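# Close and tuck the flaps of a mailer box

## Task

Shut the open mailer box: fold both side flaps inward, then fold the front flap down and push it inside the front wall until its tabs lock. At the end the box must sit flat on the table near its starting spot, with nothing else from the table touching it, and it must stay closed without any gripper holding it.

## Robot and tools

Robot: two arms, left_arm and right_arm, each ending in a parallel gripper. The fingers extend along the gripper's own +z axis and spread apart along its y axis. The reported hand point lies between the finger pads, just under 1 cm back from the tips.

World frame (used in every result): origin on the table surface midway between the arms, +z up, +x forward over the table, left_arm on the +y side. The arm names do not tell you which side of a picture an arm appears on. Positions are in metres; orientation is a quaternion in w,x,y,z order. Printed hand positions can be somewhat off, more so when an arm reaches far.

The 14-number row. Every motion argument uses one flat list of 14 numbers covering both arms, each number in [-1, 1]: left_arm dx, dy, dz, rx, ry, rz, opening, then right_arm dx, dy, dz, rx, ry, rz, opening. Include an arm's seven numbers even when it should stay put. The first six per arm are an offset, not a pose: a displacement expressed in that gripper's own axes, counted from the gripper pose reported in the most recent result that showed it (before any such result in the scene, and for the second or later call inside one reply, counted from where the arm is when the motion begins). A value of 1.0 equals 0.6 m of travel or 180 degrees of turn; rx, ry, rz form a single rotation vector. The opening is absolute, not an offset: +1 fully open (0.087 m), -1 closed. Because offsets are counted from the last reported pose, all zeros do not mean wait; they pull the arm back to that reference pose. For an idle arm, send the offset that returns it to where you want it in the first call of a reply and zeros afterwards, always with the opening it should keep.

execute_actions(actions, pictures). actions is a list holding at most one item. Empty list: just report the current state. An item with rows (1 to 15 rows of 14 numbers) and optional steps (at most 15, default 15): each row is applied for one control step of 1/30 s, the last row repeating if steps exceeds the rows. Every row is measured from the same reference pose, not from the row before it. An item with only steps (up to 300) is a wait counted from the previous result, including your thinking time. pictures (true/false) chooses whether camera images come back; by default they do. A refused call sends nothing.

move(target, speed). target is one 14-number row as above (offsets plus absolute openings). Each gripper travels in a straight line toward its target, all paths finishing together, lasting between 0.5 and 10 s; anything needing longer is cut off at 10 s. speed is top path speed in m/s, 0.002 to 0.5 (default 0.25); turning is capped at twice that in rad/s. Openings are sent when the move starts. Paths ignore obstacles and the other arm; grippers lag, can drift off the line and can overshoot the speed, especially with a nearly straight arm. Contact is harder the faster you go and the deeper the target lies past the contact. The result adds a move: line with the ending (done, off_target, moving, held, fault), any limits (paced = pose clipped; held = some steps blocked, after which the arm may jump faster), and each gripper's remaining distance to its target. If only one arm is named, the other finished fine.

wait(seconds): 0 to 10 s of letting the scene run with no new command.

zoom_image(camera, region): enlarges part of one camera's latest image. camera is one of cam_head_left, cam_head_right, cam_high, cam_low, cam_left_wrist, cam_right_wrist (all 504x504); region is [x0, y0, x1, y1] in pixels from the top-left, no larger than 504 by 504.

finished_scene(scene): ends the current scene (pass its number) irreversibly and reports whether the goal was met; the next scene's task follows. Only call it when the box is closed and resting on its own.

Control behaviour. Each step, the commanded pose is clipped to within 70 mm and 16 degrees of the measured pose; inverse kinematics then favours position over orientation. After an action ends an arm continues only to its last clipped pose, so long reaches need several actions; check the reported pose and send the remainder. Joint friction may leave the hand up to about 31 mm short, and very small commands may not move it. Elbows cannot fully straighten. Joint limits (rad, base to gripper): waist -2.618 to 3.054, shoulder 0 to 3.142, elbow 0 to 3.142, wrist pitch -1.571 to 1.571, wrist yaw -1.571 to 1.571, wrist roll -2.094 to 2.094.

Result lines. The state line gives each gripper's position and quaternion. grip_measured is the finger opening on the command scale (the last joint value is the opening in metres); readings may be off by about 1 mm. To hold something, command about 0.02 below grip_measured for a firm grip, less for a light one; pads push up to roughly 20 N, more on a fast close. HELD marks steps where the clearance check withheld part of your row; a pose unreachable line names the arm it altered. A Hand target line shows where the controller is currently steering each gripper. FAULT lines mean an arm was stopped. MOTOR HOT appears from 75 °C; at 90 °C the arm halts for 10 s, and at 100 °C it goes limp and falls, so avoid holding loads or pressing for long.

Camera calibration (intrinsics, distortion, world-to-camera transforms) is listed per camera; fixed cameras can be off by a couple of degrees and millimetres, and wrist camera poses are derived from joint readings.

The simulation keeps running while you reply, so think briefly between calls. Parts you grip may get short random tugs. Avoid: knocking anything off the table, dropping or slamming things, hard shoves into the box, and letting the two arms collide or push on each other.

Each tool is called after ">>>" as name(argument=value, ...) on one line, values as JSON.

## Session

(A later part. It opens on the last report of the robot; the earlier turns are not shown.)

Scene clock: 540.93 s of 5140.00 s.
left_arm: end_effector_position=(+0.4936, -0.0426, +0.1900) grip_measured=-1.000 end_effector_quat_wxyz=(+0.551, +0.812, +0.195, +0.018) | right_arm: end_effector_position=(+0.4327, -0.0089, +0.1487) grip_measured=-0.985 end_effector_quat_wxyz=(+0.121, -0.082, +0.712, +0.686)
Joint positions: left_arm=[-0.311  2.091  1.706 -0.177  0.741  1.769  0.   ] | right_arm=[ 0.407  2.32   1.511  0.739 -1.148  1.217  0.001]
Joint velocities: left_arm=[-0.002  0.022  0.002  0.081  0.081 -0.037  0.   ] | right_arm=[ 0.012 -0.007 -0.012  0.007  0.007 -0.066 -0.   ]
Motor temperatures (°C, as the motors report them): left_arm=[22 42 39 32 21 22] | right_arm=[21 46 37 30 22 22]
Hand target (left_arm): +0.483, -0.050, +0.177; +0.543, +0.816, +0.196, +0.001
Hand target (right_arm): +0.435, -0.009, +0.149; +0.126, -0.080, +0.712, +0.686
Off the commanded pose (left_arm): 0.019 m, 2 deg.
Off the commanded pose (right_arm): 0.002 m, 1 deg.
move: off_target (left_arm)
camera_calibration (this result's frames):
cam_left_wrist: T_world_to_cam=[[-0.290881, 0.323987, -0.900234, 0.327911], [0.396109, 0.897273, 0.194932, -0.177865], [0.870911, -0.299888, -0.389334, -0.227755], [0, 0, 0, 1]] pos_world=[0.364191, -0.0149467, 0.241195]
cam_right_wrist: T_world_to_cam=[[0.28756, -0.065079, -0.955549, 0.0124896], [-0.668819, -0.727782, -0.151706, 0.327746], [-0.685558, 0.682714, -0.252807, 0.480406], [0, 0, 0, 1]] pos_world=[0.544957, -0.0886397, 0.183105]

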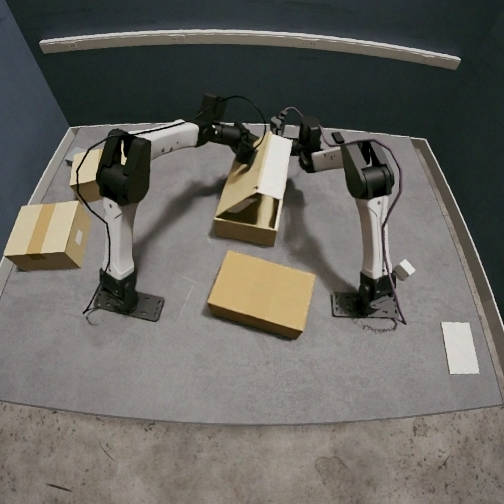

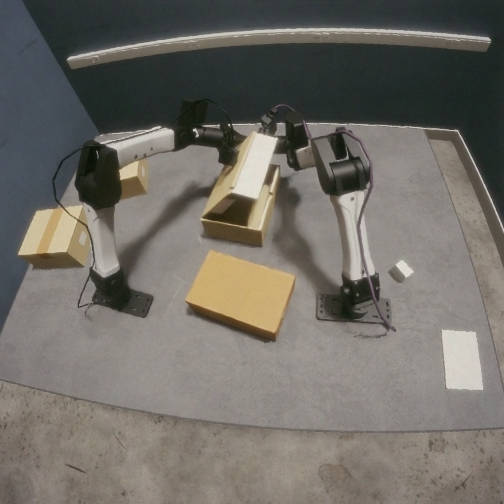

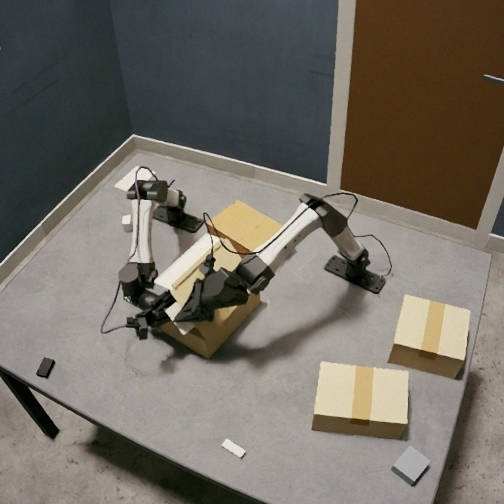

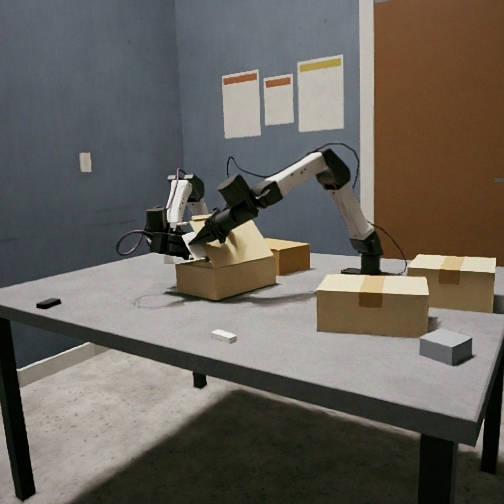

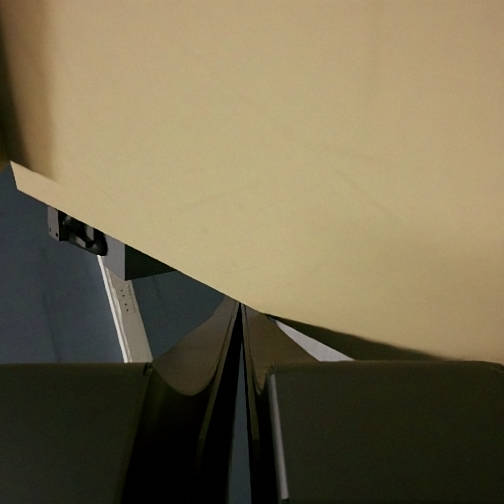

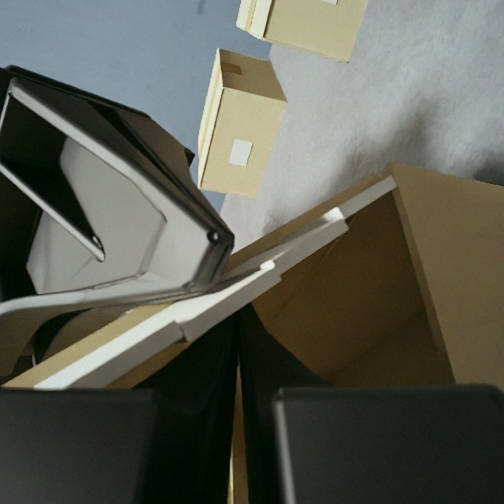

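>>> move(target=[0.08,0.05,-0.12,0,0,0,-1,0,0,-0.3,0,0,0,-1], speed=0.12)

Scene clock: 544.73 s of 5140.00 s.
left_arm: end_effector_position=(+0.5264, +0.0262, +0.2451) grip_measured=-1.000 end_effector_quat_wxyz=(+0.556, +0.809, +0.188, +0.028) | right_arm: end_effector_position=(+0.4248, -0.1872, +0.1472) grip_measured=-0.985 end_effector_quat_wxyz=(+0.122, -0.075, +0.709, +0.691)
Joint positions: left_arm=[-0.148  2.103  1.949 -0.479  0.873  1.905  0.   ] | right_arm=[ 0.03   2.175  1.307  0.579 -1.514  1.002  0.001]
Joint velocities: left_arm=[ 0.022 -0.007 -0.037  0.022  0.037  0.066  0.   ] | right_arm=[ 0.017 -0.007 -0.012 -0.125 -0.007 -0.168  0.   ]
Motor temperatures (°C, as the motors report them): left_arm=[22 43 39 32 21 22] | right_arm=[21 46 37 30 22 22]
Hand target (left_arm): +0.529, +0.028, +0.236; +0.550, +0.812, +0.194, +0.019
Hand target (right_arm): +0.420, -0.187, +0.154; +0.122, -0.080, +0.708, +0.691
Off the commanded pose (left_arm): 0.009 m, 2 deg.
Off the commanded pose (right_arm): 0.007 m, 1 deg.
move: done
camera_calibration (this result's frames):
cam_left_wrist: T_world_to_cam=[[-0.267244, 0.317473, -0.90983, 0.354864], [0.38981, 0.899087, 0.199226, -0.261143], [0.881265, -0.301419, -0.36403, -0.225882], [0, 0, 0, 1]] pos_world=[0.395693, 0.0540456, 0.292665]
cam_right_wrist: T_world_to_cam=[[0.279347, -0.0554287, -0.958589, 0.00749787], [-0.677423, -0.718896, -0.155842, 0.198371], [-0.680488, 0.692904, -0.23837, 0.593933], [0, 0, 0, 1]] pos_world=[0.536451, -0.268515, 0.179678]

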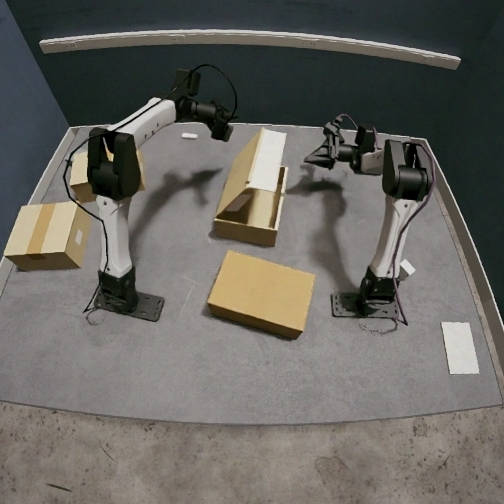

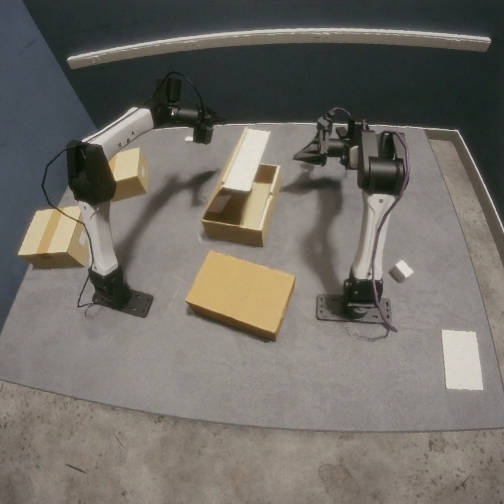

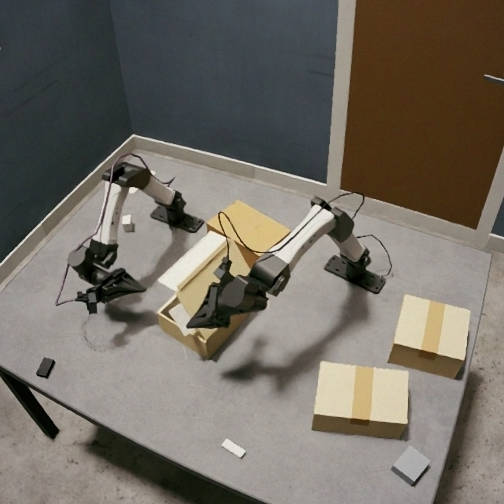

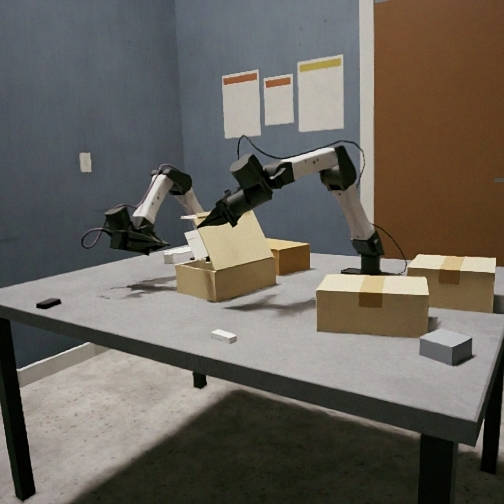

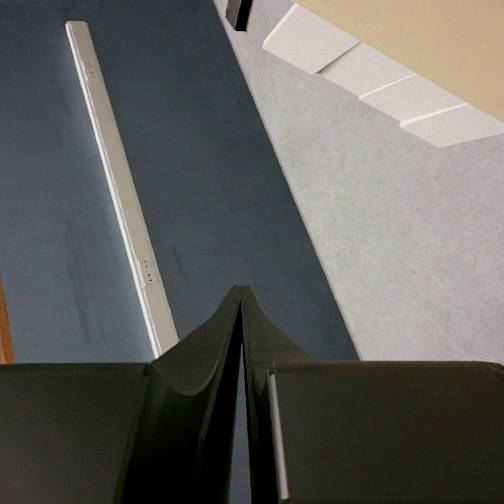

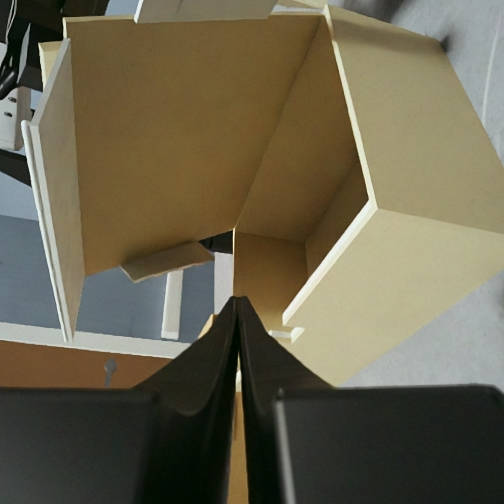

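>>> move(target=[-0.38,-0.193,-0.30,0,0,0,-1,-0.268,-0.033,0.018,0,0,0,-1], speed=0.2)

>>> move(target=[-0.063,-0.087,0.28,0,0,0,-1,0,0,0.31,0,0,0,-1], speed=0.12)

Scene clock: 554.27 s of 5140.00 s.
left_arm: end_effector_position=(+0.2395, +0.1386, +0.2655) grip_measured=-1.000 end_effector_quat_wxyz=(+0.562, +0.807, +0.176, +0.042) | right_arm: end_effector_position=(+0.5884, -0.1889, +0.1744) grip_measured=-0.985 end_effector_quat_wxyz=(+0.131, -0.067, +0.704, +0.695)
Joint positions: left_arm=[-0.033  0.895  0.907 -0.706  0.964  2.03   0.   ] | right_arm=[ 0.03   2.965  2.827  0.139 -1.494  1.292  0.001]
Joint velocities: left_arm=[ 0.002 -0.037  0.007  0.007  0.007 -0.037  0.   ] | right_arm=[ 0.017 -0.012 -0.017 -0.081  0.007 -0.007 -0.   ]
Motor temperatures (°C, as the motors report them): left_arm=[22 43 39 32 21 22] | right_arm=[21 48 37 30 22 22]
Hand target (left_arm): +0.236, +0.141, +0.253; +0.555, +0.810, +0.188, +0.029
Hand target (right_arm): +0.587, -0.188, +0.173; +0.129, -0.070, +0.704, +0.695
Off the commanded pose (left_arm): 0.021 m, 2 deg.
Off the commanded pose (right_arm): 0.004 m, 2 deg.
elbow stopped short (right arm): the move would have taken joint 3 (elbow) straighter than the controller allows; a more bent joint 3 avoids this.
After step 90, 3.90 s passed at rest.
move: off_target (left_arm)
camera_calibration (this result's frames):
cam_left_wrist: T_world_to_cam=[[-0.231396, 0.312433, -0.921326, 0.256249], [0.385493, 0.898955, 0.208027, -0.255655], [0.893225, -0.307028, -0.328455, 0.0567576], [0, 0, 0, 1]] pos_world=[0.107151, 0.167188, 0.307914]
cam_right_wrist: T_world_to_cam=[[0.279076, -0.0458824, -0.959172, -0.0101573], [-0.692776, -0.701307, -0.168019, 0.326734], [-0.664965, 0.711382, -0.227504, 0.705332], [0, 0, 0, 1]] pos_world=[0.698209, -0.273086, 0.20562]

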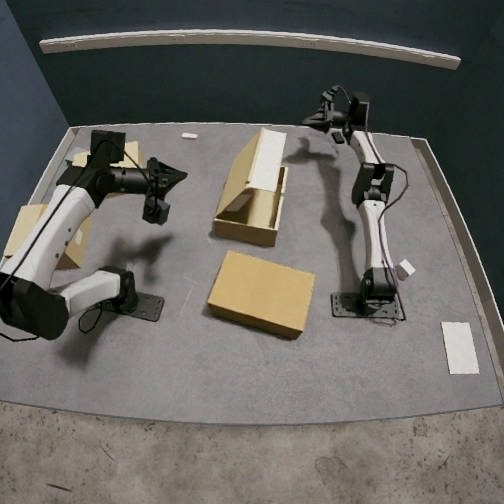

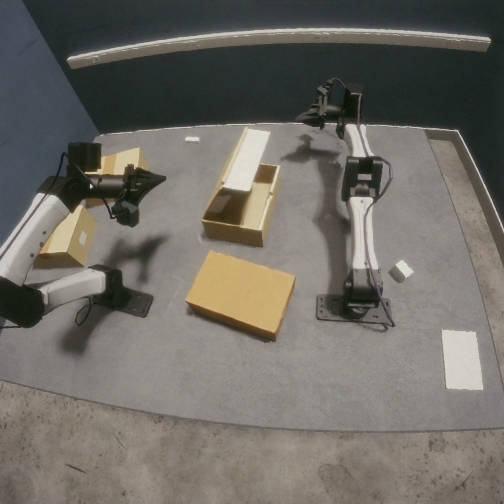

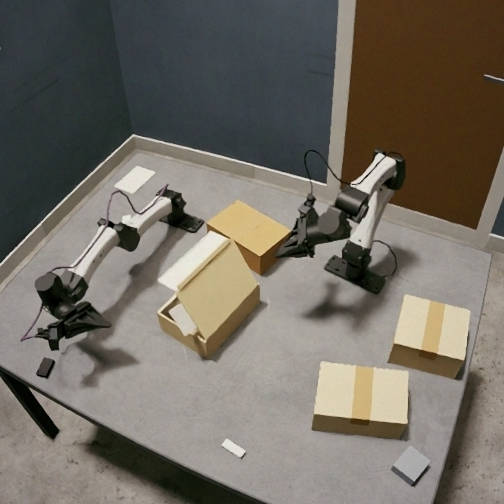

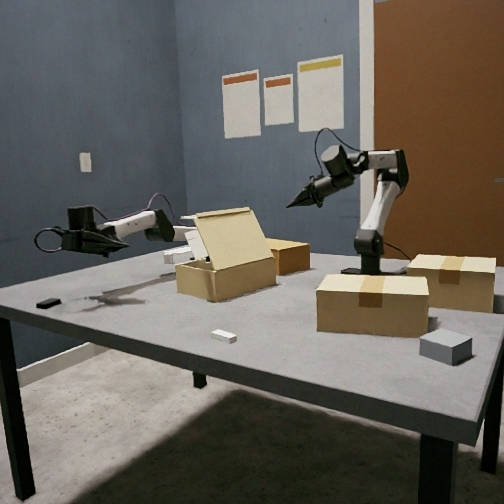

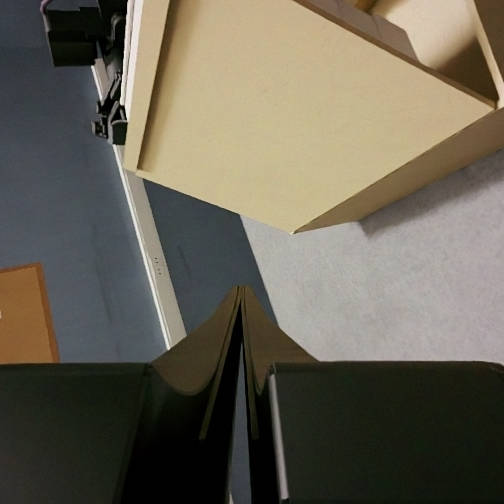

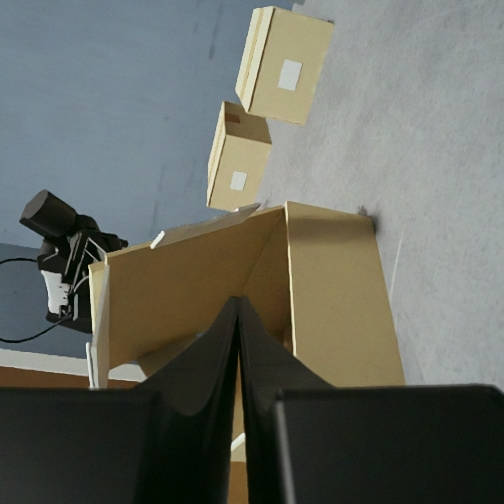

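Scene clock: 556.47 s of 5140.00 s.
left_arm: end_effector_position=(+0.2405, -0.0098, +0.1773) grip_measured=-1.000 end_effector_quat_wxyz=(+0.577, +0.797, +0.173, +0.043) | right_arm: end_effector_position=(+0.6031, -0.0029, +0.1718) grip_measured=-0.985 end_effector_quat_wxyz=(+0.206, +0.014, +0.699, +0.684)
Joint positions: left_arm=[-0.689  1.229  0.602  0.261  0.4    1.579  0.   ] | right_arm=[ 0.339  2.983  2.827  0.194 -0.964  1.33   0.001]
Joint velocities: left_arm=[-0.002  0.007 -0.012 -0.051 -0.081 -0.037  0.   ] | right_arm=[ 0.012  0.002 -0.002  0.081 -0.007  0.007 -0.   ]
Motor temperatures (°C, as the motors report them): left_arm=[22 42 39 32 21 22] | right_arm=[21 48 37 30 22 22]
Hand target (left_arm): +0.237, -0.009, +0.162; +0.566, +0.804, +0.179, +0.036
Hand target (right_arm): +0.606, -0.004, +0.173; +0.216, +0.012, +0.694, +0.687
Off the commanded pose (left_arm): 0.017 m, 2 deg.
Off the commanded pose (right_arm): 0.004 m, 13 deg.
elbow stopped short (right arm): the move would have taken joint 3 (elbow) straighter than the controller allows; a more bent joint 3 avoids this.
move: off_target (left_arm, right_arm)
camera_calibration (this result's frames):
cam_left_wrist: T_world_to_cam=[[-0.220125, 0.279452, -0.934586, 0.220883], [0.384269, 0.905457, 0.180235, -0.099032], [0.896595, -0.319459, -0.306698, -0.0234665], [0, 0, 0, 1]] pos_world=[0.107717, 0.0204464, 0.217086]
cam_right_wrist: T_world_to_cam=[[0.261101, -0.0837351, -0.961673, 0.00296466], [-0.829385, -0.52919, -0.179106, 0.55173], [-0.49391, 0.844362, -0.20762, 0.476016], [0, 0, 0, 1]] pos_world=[0.691931, -0.109711, 0.2005]

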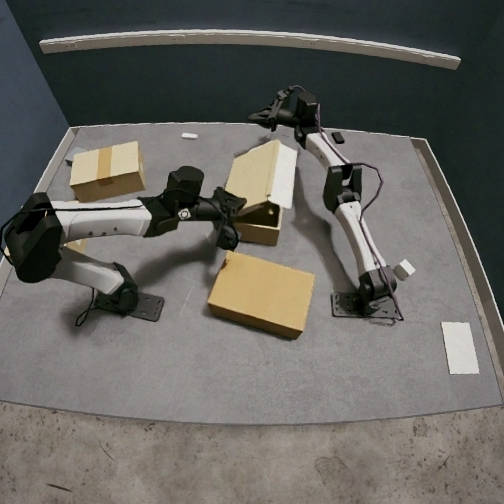

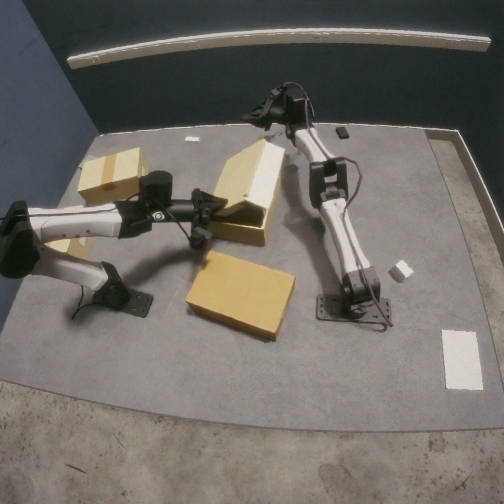

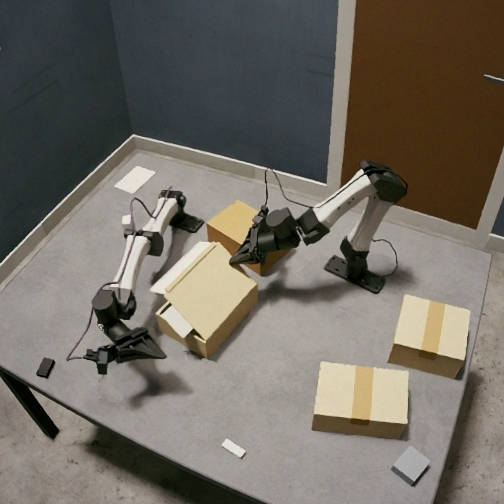

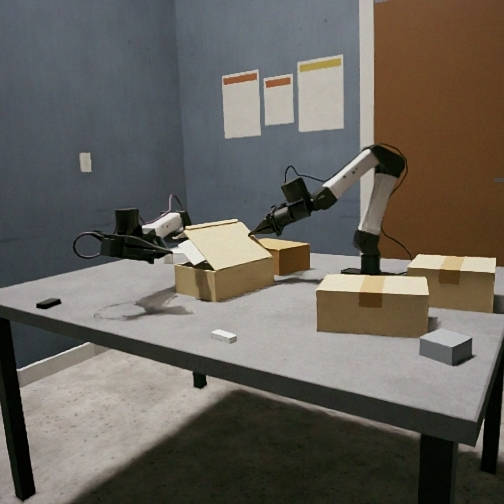

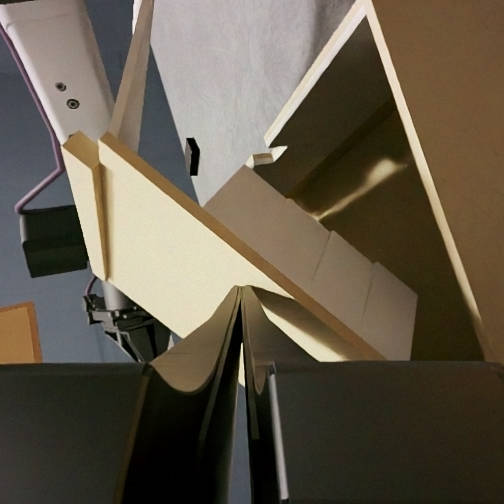

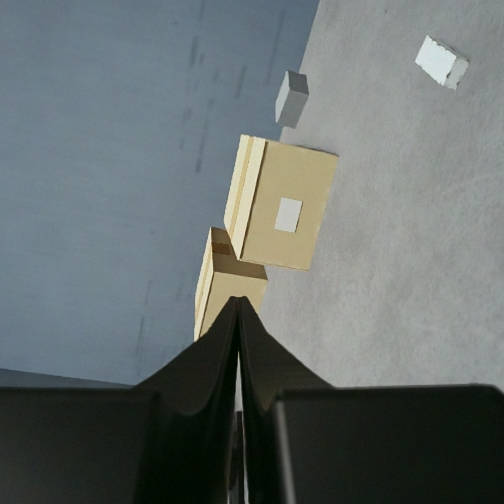

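>>> move(target=[-0.07,-0.02,0.03,0,0,0,-1,0.03,0,-0.04,0,0,0,-1], speed=0.08)

Scene clock: 559.20 s of 5140.00 s.
left_arm: end_effector_position=(+0.2064, -0.0389, +0.1838) grip_measured=-1.000 end_effector_quat_wxyz=(+0.593, +0.786, +0.169, +0.046) | right_arm: end_effector_position=(+0.5768, -0.0164, +0.1554) grip_measured=-0.985 end_effector_quat_wxyz=(+0.195, +0.014, +0.705, +0.682)
Joint positions: left_arm=[-0.877  1.238  0.589  0.343  0.226  1.508  0.   ] | right_arm=[ 0.329  2.713  2.238  0.485 -0.99   1.32   0.001]
Joint velocities: left_arm=[-0.022 -0.002  0.007  0.007  0.051 -0.022  0.   ] | right_arm=[-0.002 -0.002 -0.007  0.066 -0.022 -0.066 -0.   ]
Motor temperatures (°C, as the motors report them): left_arm=[22 41 39 32 21 22] | right_arm=[21 49 38 30 22 22]
Hand target (left_arm): +0.203, -0.037, +0.166; +0.578, +0.796, +0.174, +0.041
Hand target (right_arm): +0.578, -0.020, +0.166; +0.205, +0.014, +0.700, +0.684
Off the commanded pose (left_arm): 0.019 m, 2 deg.
Off the commanded pose (right_arm): 0.012 m, 1 deg.
move: off_target (left_arm, right_arm)
camera_calibration (this result's frames):
cam_left_wrist: T_world_to_cam=[[-0.204677, 0.246679, -0.947236, 0.225429], [0.382456, 0.91095, 0.154589, -0.0554651], [0.901018, -0.330636, -0.280795, -0.0063168], [0, 0, 0, 1]] pos_world=[0.0730447, -0.00717113, 0.220335]
cam_right_wrist: T_world_to_cam=[[0.245921, -0.0911572, -0.964994, 0.00210314], [-0.82457, -0.543004, -0.158841, 0.513631], [-0.509517, 0.834767, -0.208702, 0.480026], [0, 0, 0, 1]] pos_world=[0.667589, -0.121615, 0.183797]

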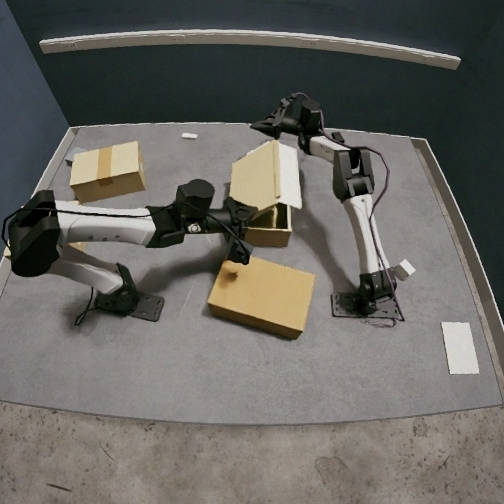

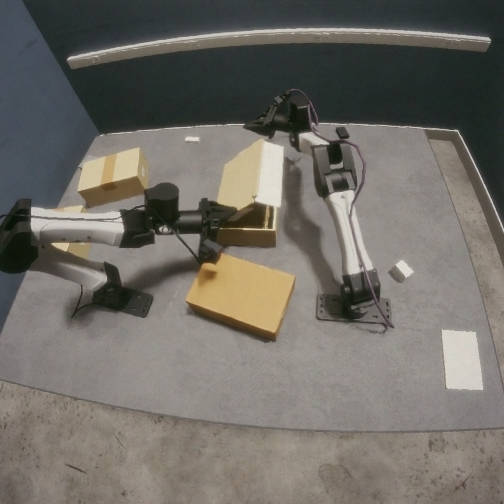

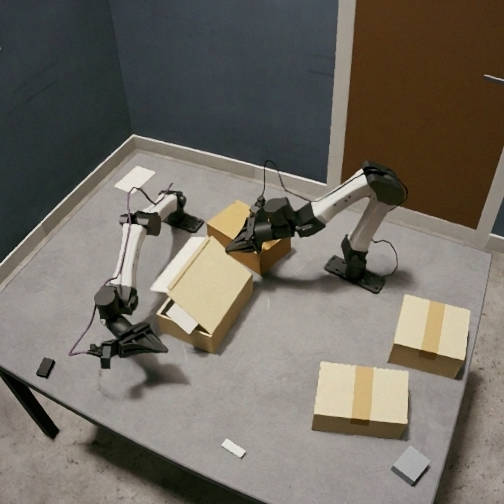

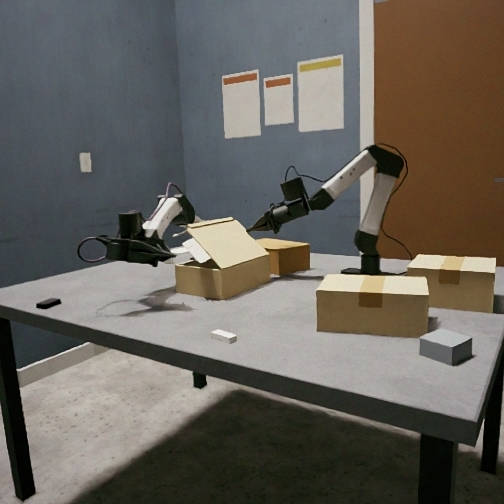

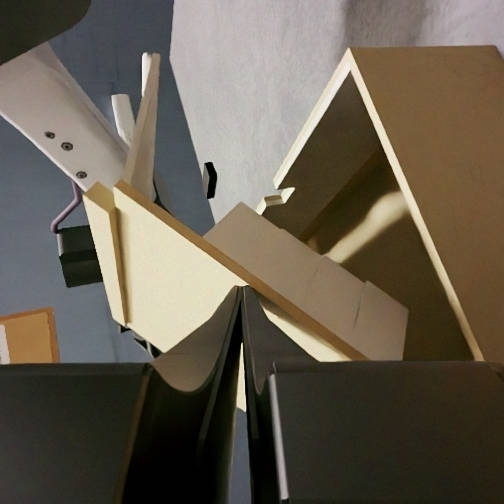

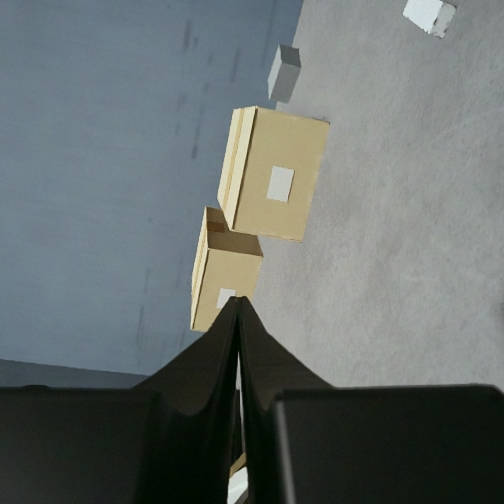

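>>> move(target=[0,0,0,0,0,0,-1,0.15,0.04,-0.065,0,0,0,-1], speed=0.06)

Scene clock: 563.03 s of 5140.00 s.
left_arm: end_effector_position=(+0.2065, -0.0390, +0.1843) grip_measured=-1.000 end_effector_quat_wxyz=(+0.593, +0.786, +0.169, +0.046) | right_arm: end_effector_position=(+0.4811, -0.0289, +0.1434) grip_measured=-0.985 end_effector_quat_wxyz=(+0.184, +0.027, +0.712, +0.677)
Joint positions: left_arm=[-0.877  1.238  0.589  0.345  0.226  1.507  0.   ] | right_arm=[ 0.36   2.34   1.485  0.827 -0.952  1.32   0.001]
Joint velocities: left_arm=[-0.002  0.007 -0.002 -0.051 -0.007 -0.051  0.   ] | right_arm=[-0.027  0.002 -0.022  0.095 -0.007 -0.022  0.001]
Motor temperatures (°C, as the motors report them): left_arm=[22 40 39 33 21 22] | right_arm=[21 51 37 31 22 22]
Hand target (left_arm): +0.206, -0.039, +0.184; +0.593, +0.786, +0.169, +0.046
Hand target (right_arm): +0.475, -0.026, +0.155; +0.195, +0.013, +0.705, +0.682
Off the commanded pose (left_arm): 0.000 m, 0 deg.
Off the commanded pose (right_arm): 0.013 m, 2 deg.
move: off_target (right_arm)
camera_calibration (this result's frames):
cam_left_wrist: T_world_to_cam=[[-0.204125, 0.244974, -0.947798, 0.225824], [0.381914, 0.911393, 0.153313, -0.055137], [0.901374, -0.330683, -0.279597, -0.00663591], [0, 0, 0, 1]] pos_world=[0.0731353, -0.00726401, 0.220633]
cam_right_wrist: T_world_to_cam=[[0.210434, -0.103514, -0.972112, 0.0306392], [-0.833153, -0.539205, -0.122937, 0.42517], [-0.511442, 0.835789, -0.19971, 0.438948], [0, 0, 0, 1]] pos_world=[0.572281, -0.134442, 0.169716]

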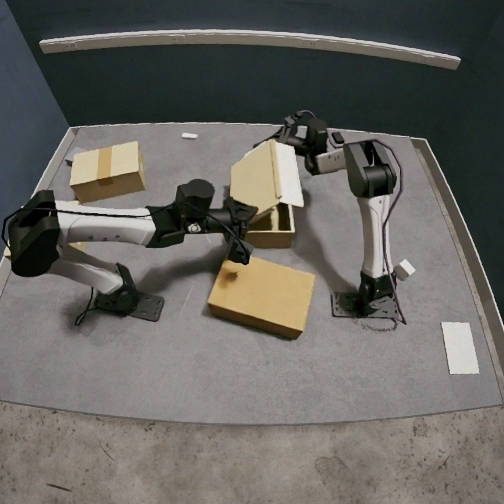

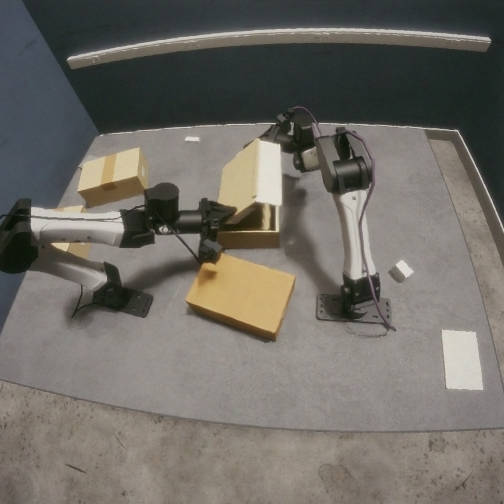

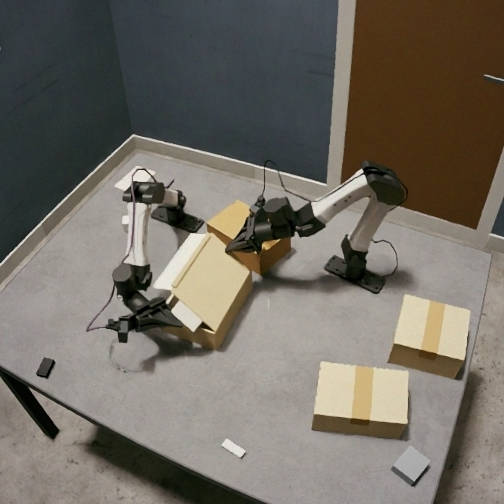

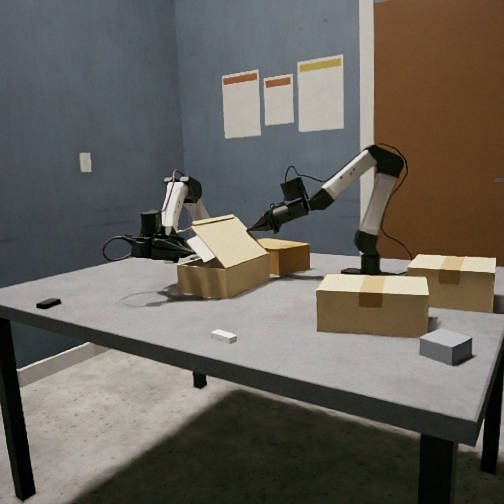

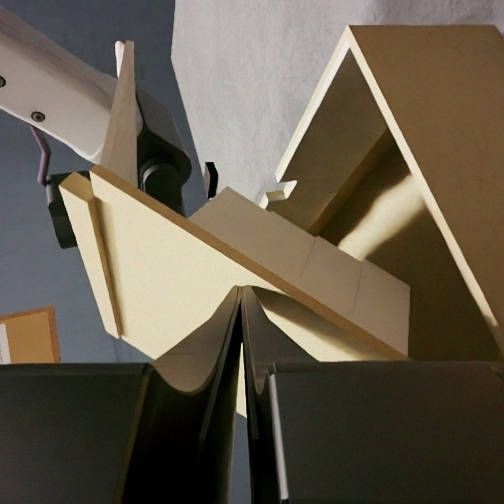

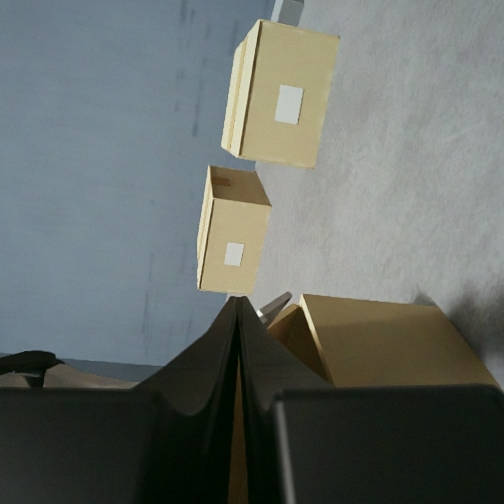

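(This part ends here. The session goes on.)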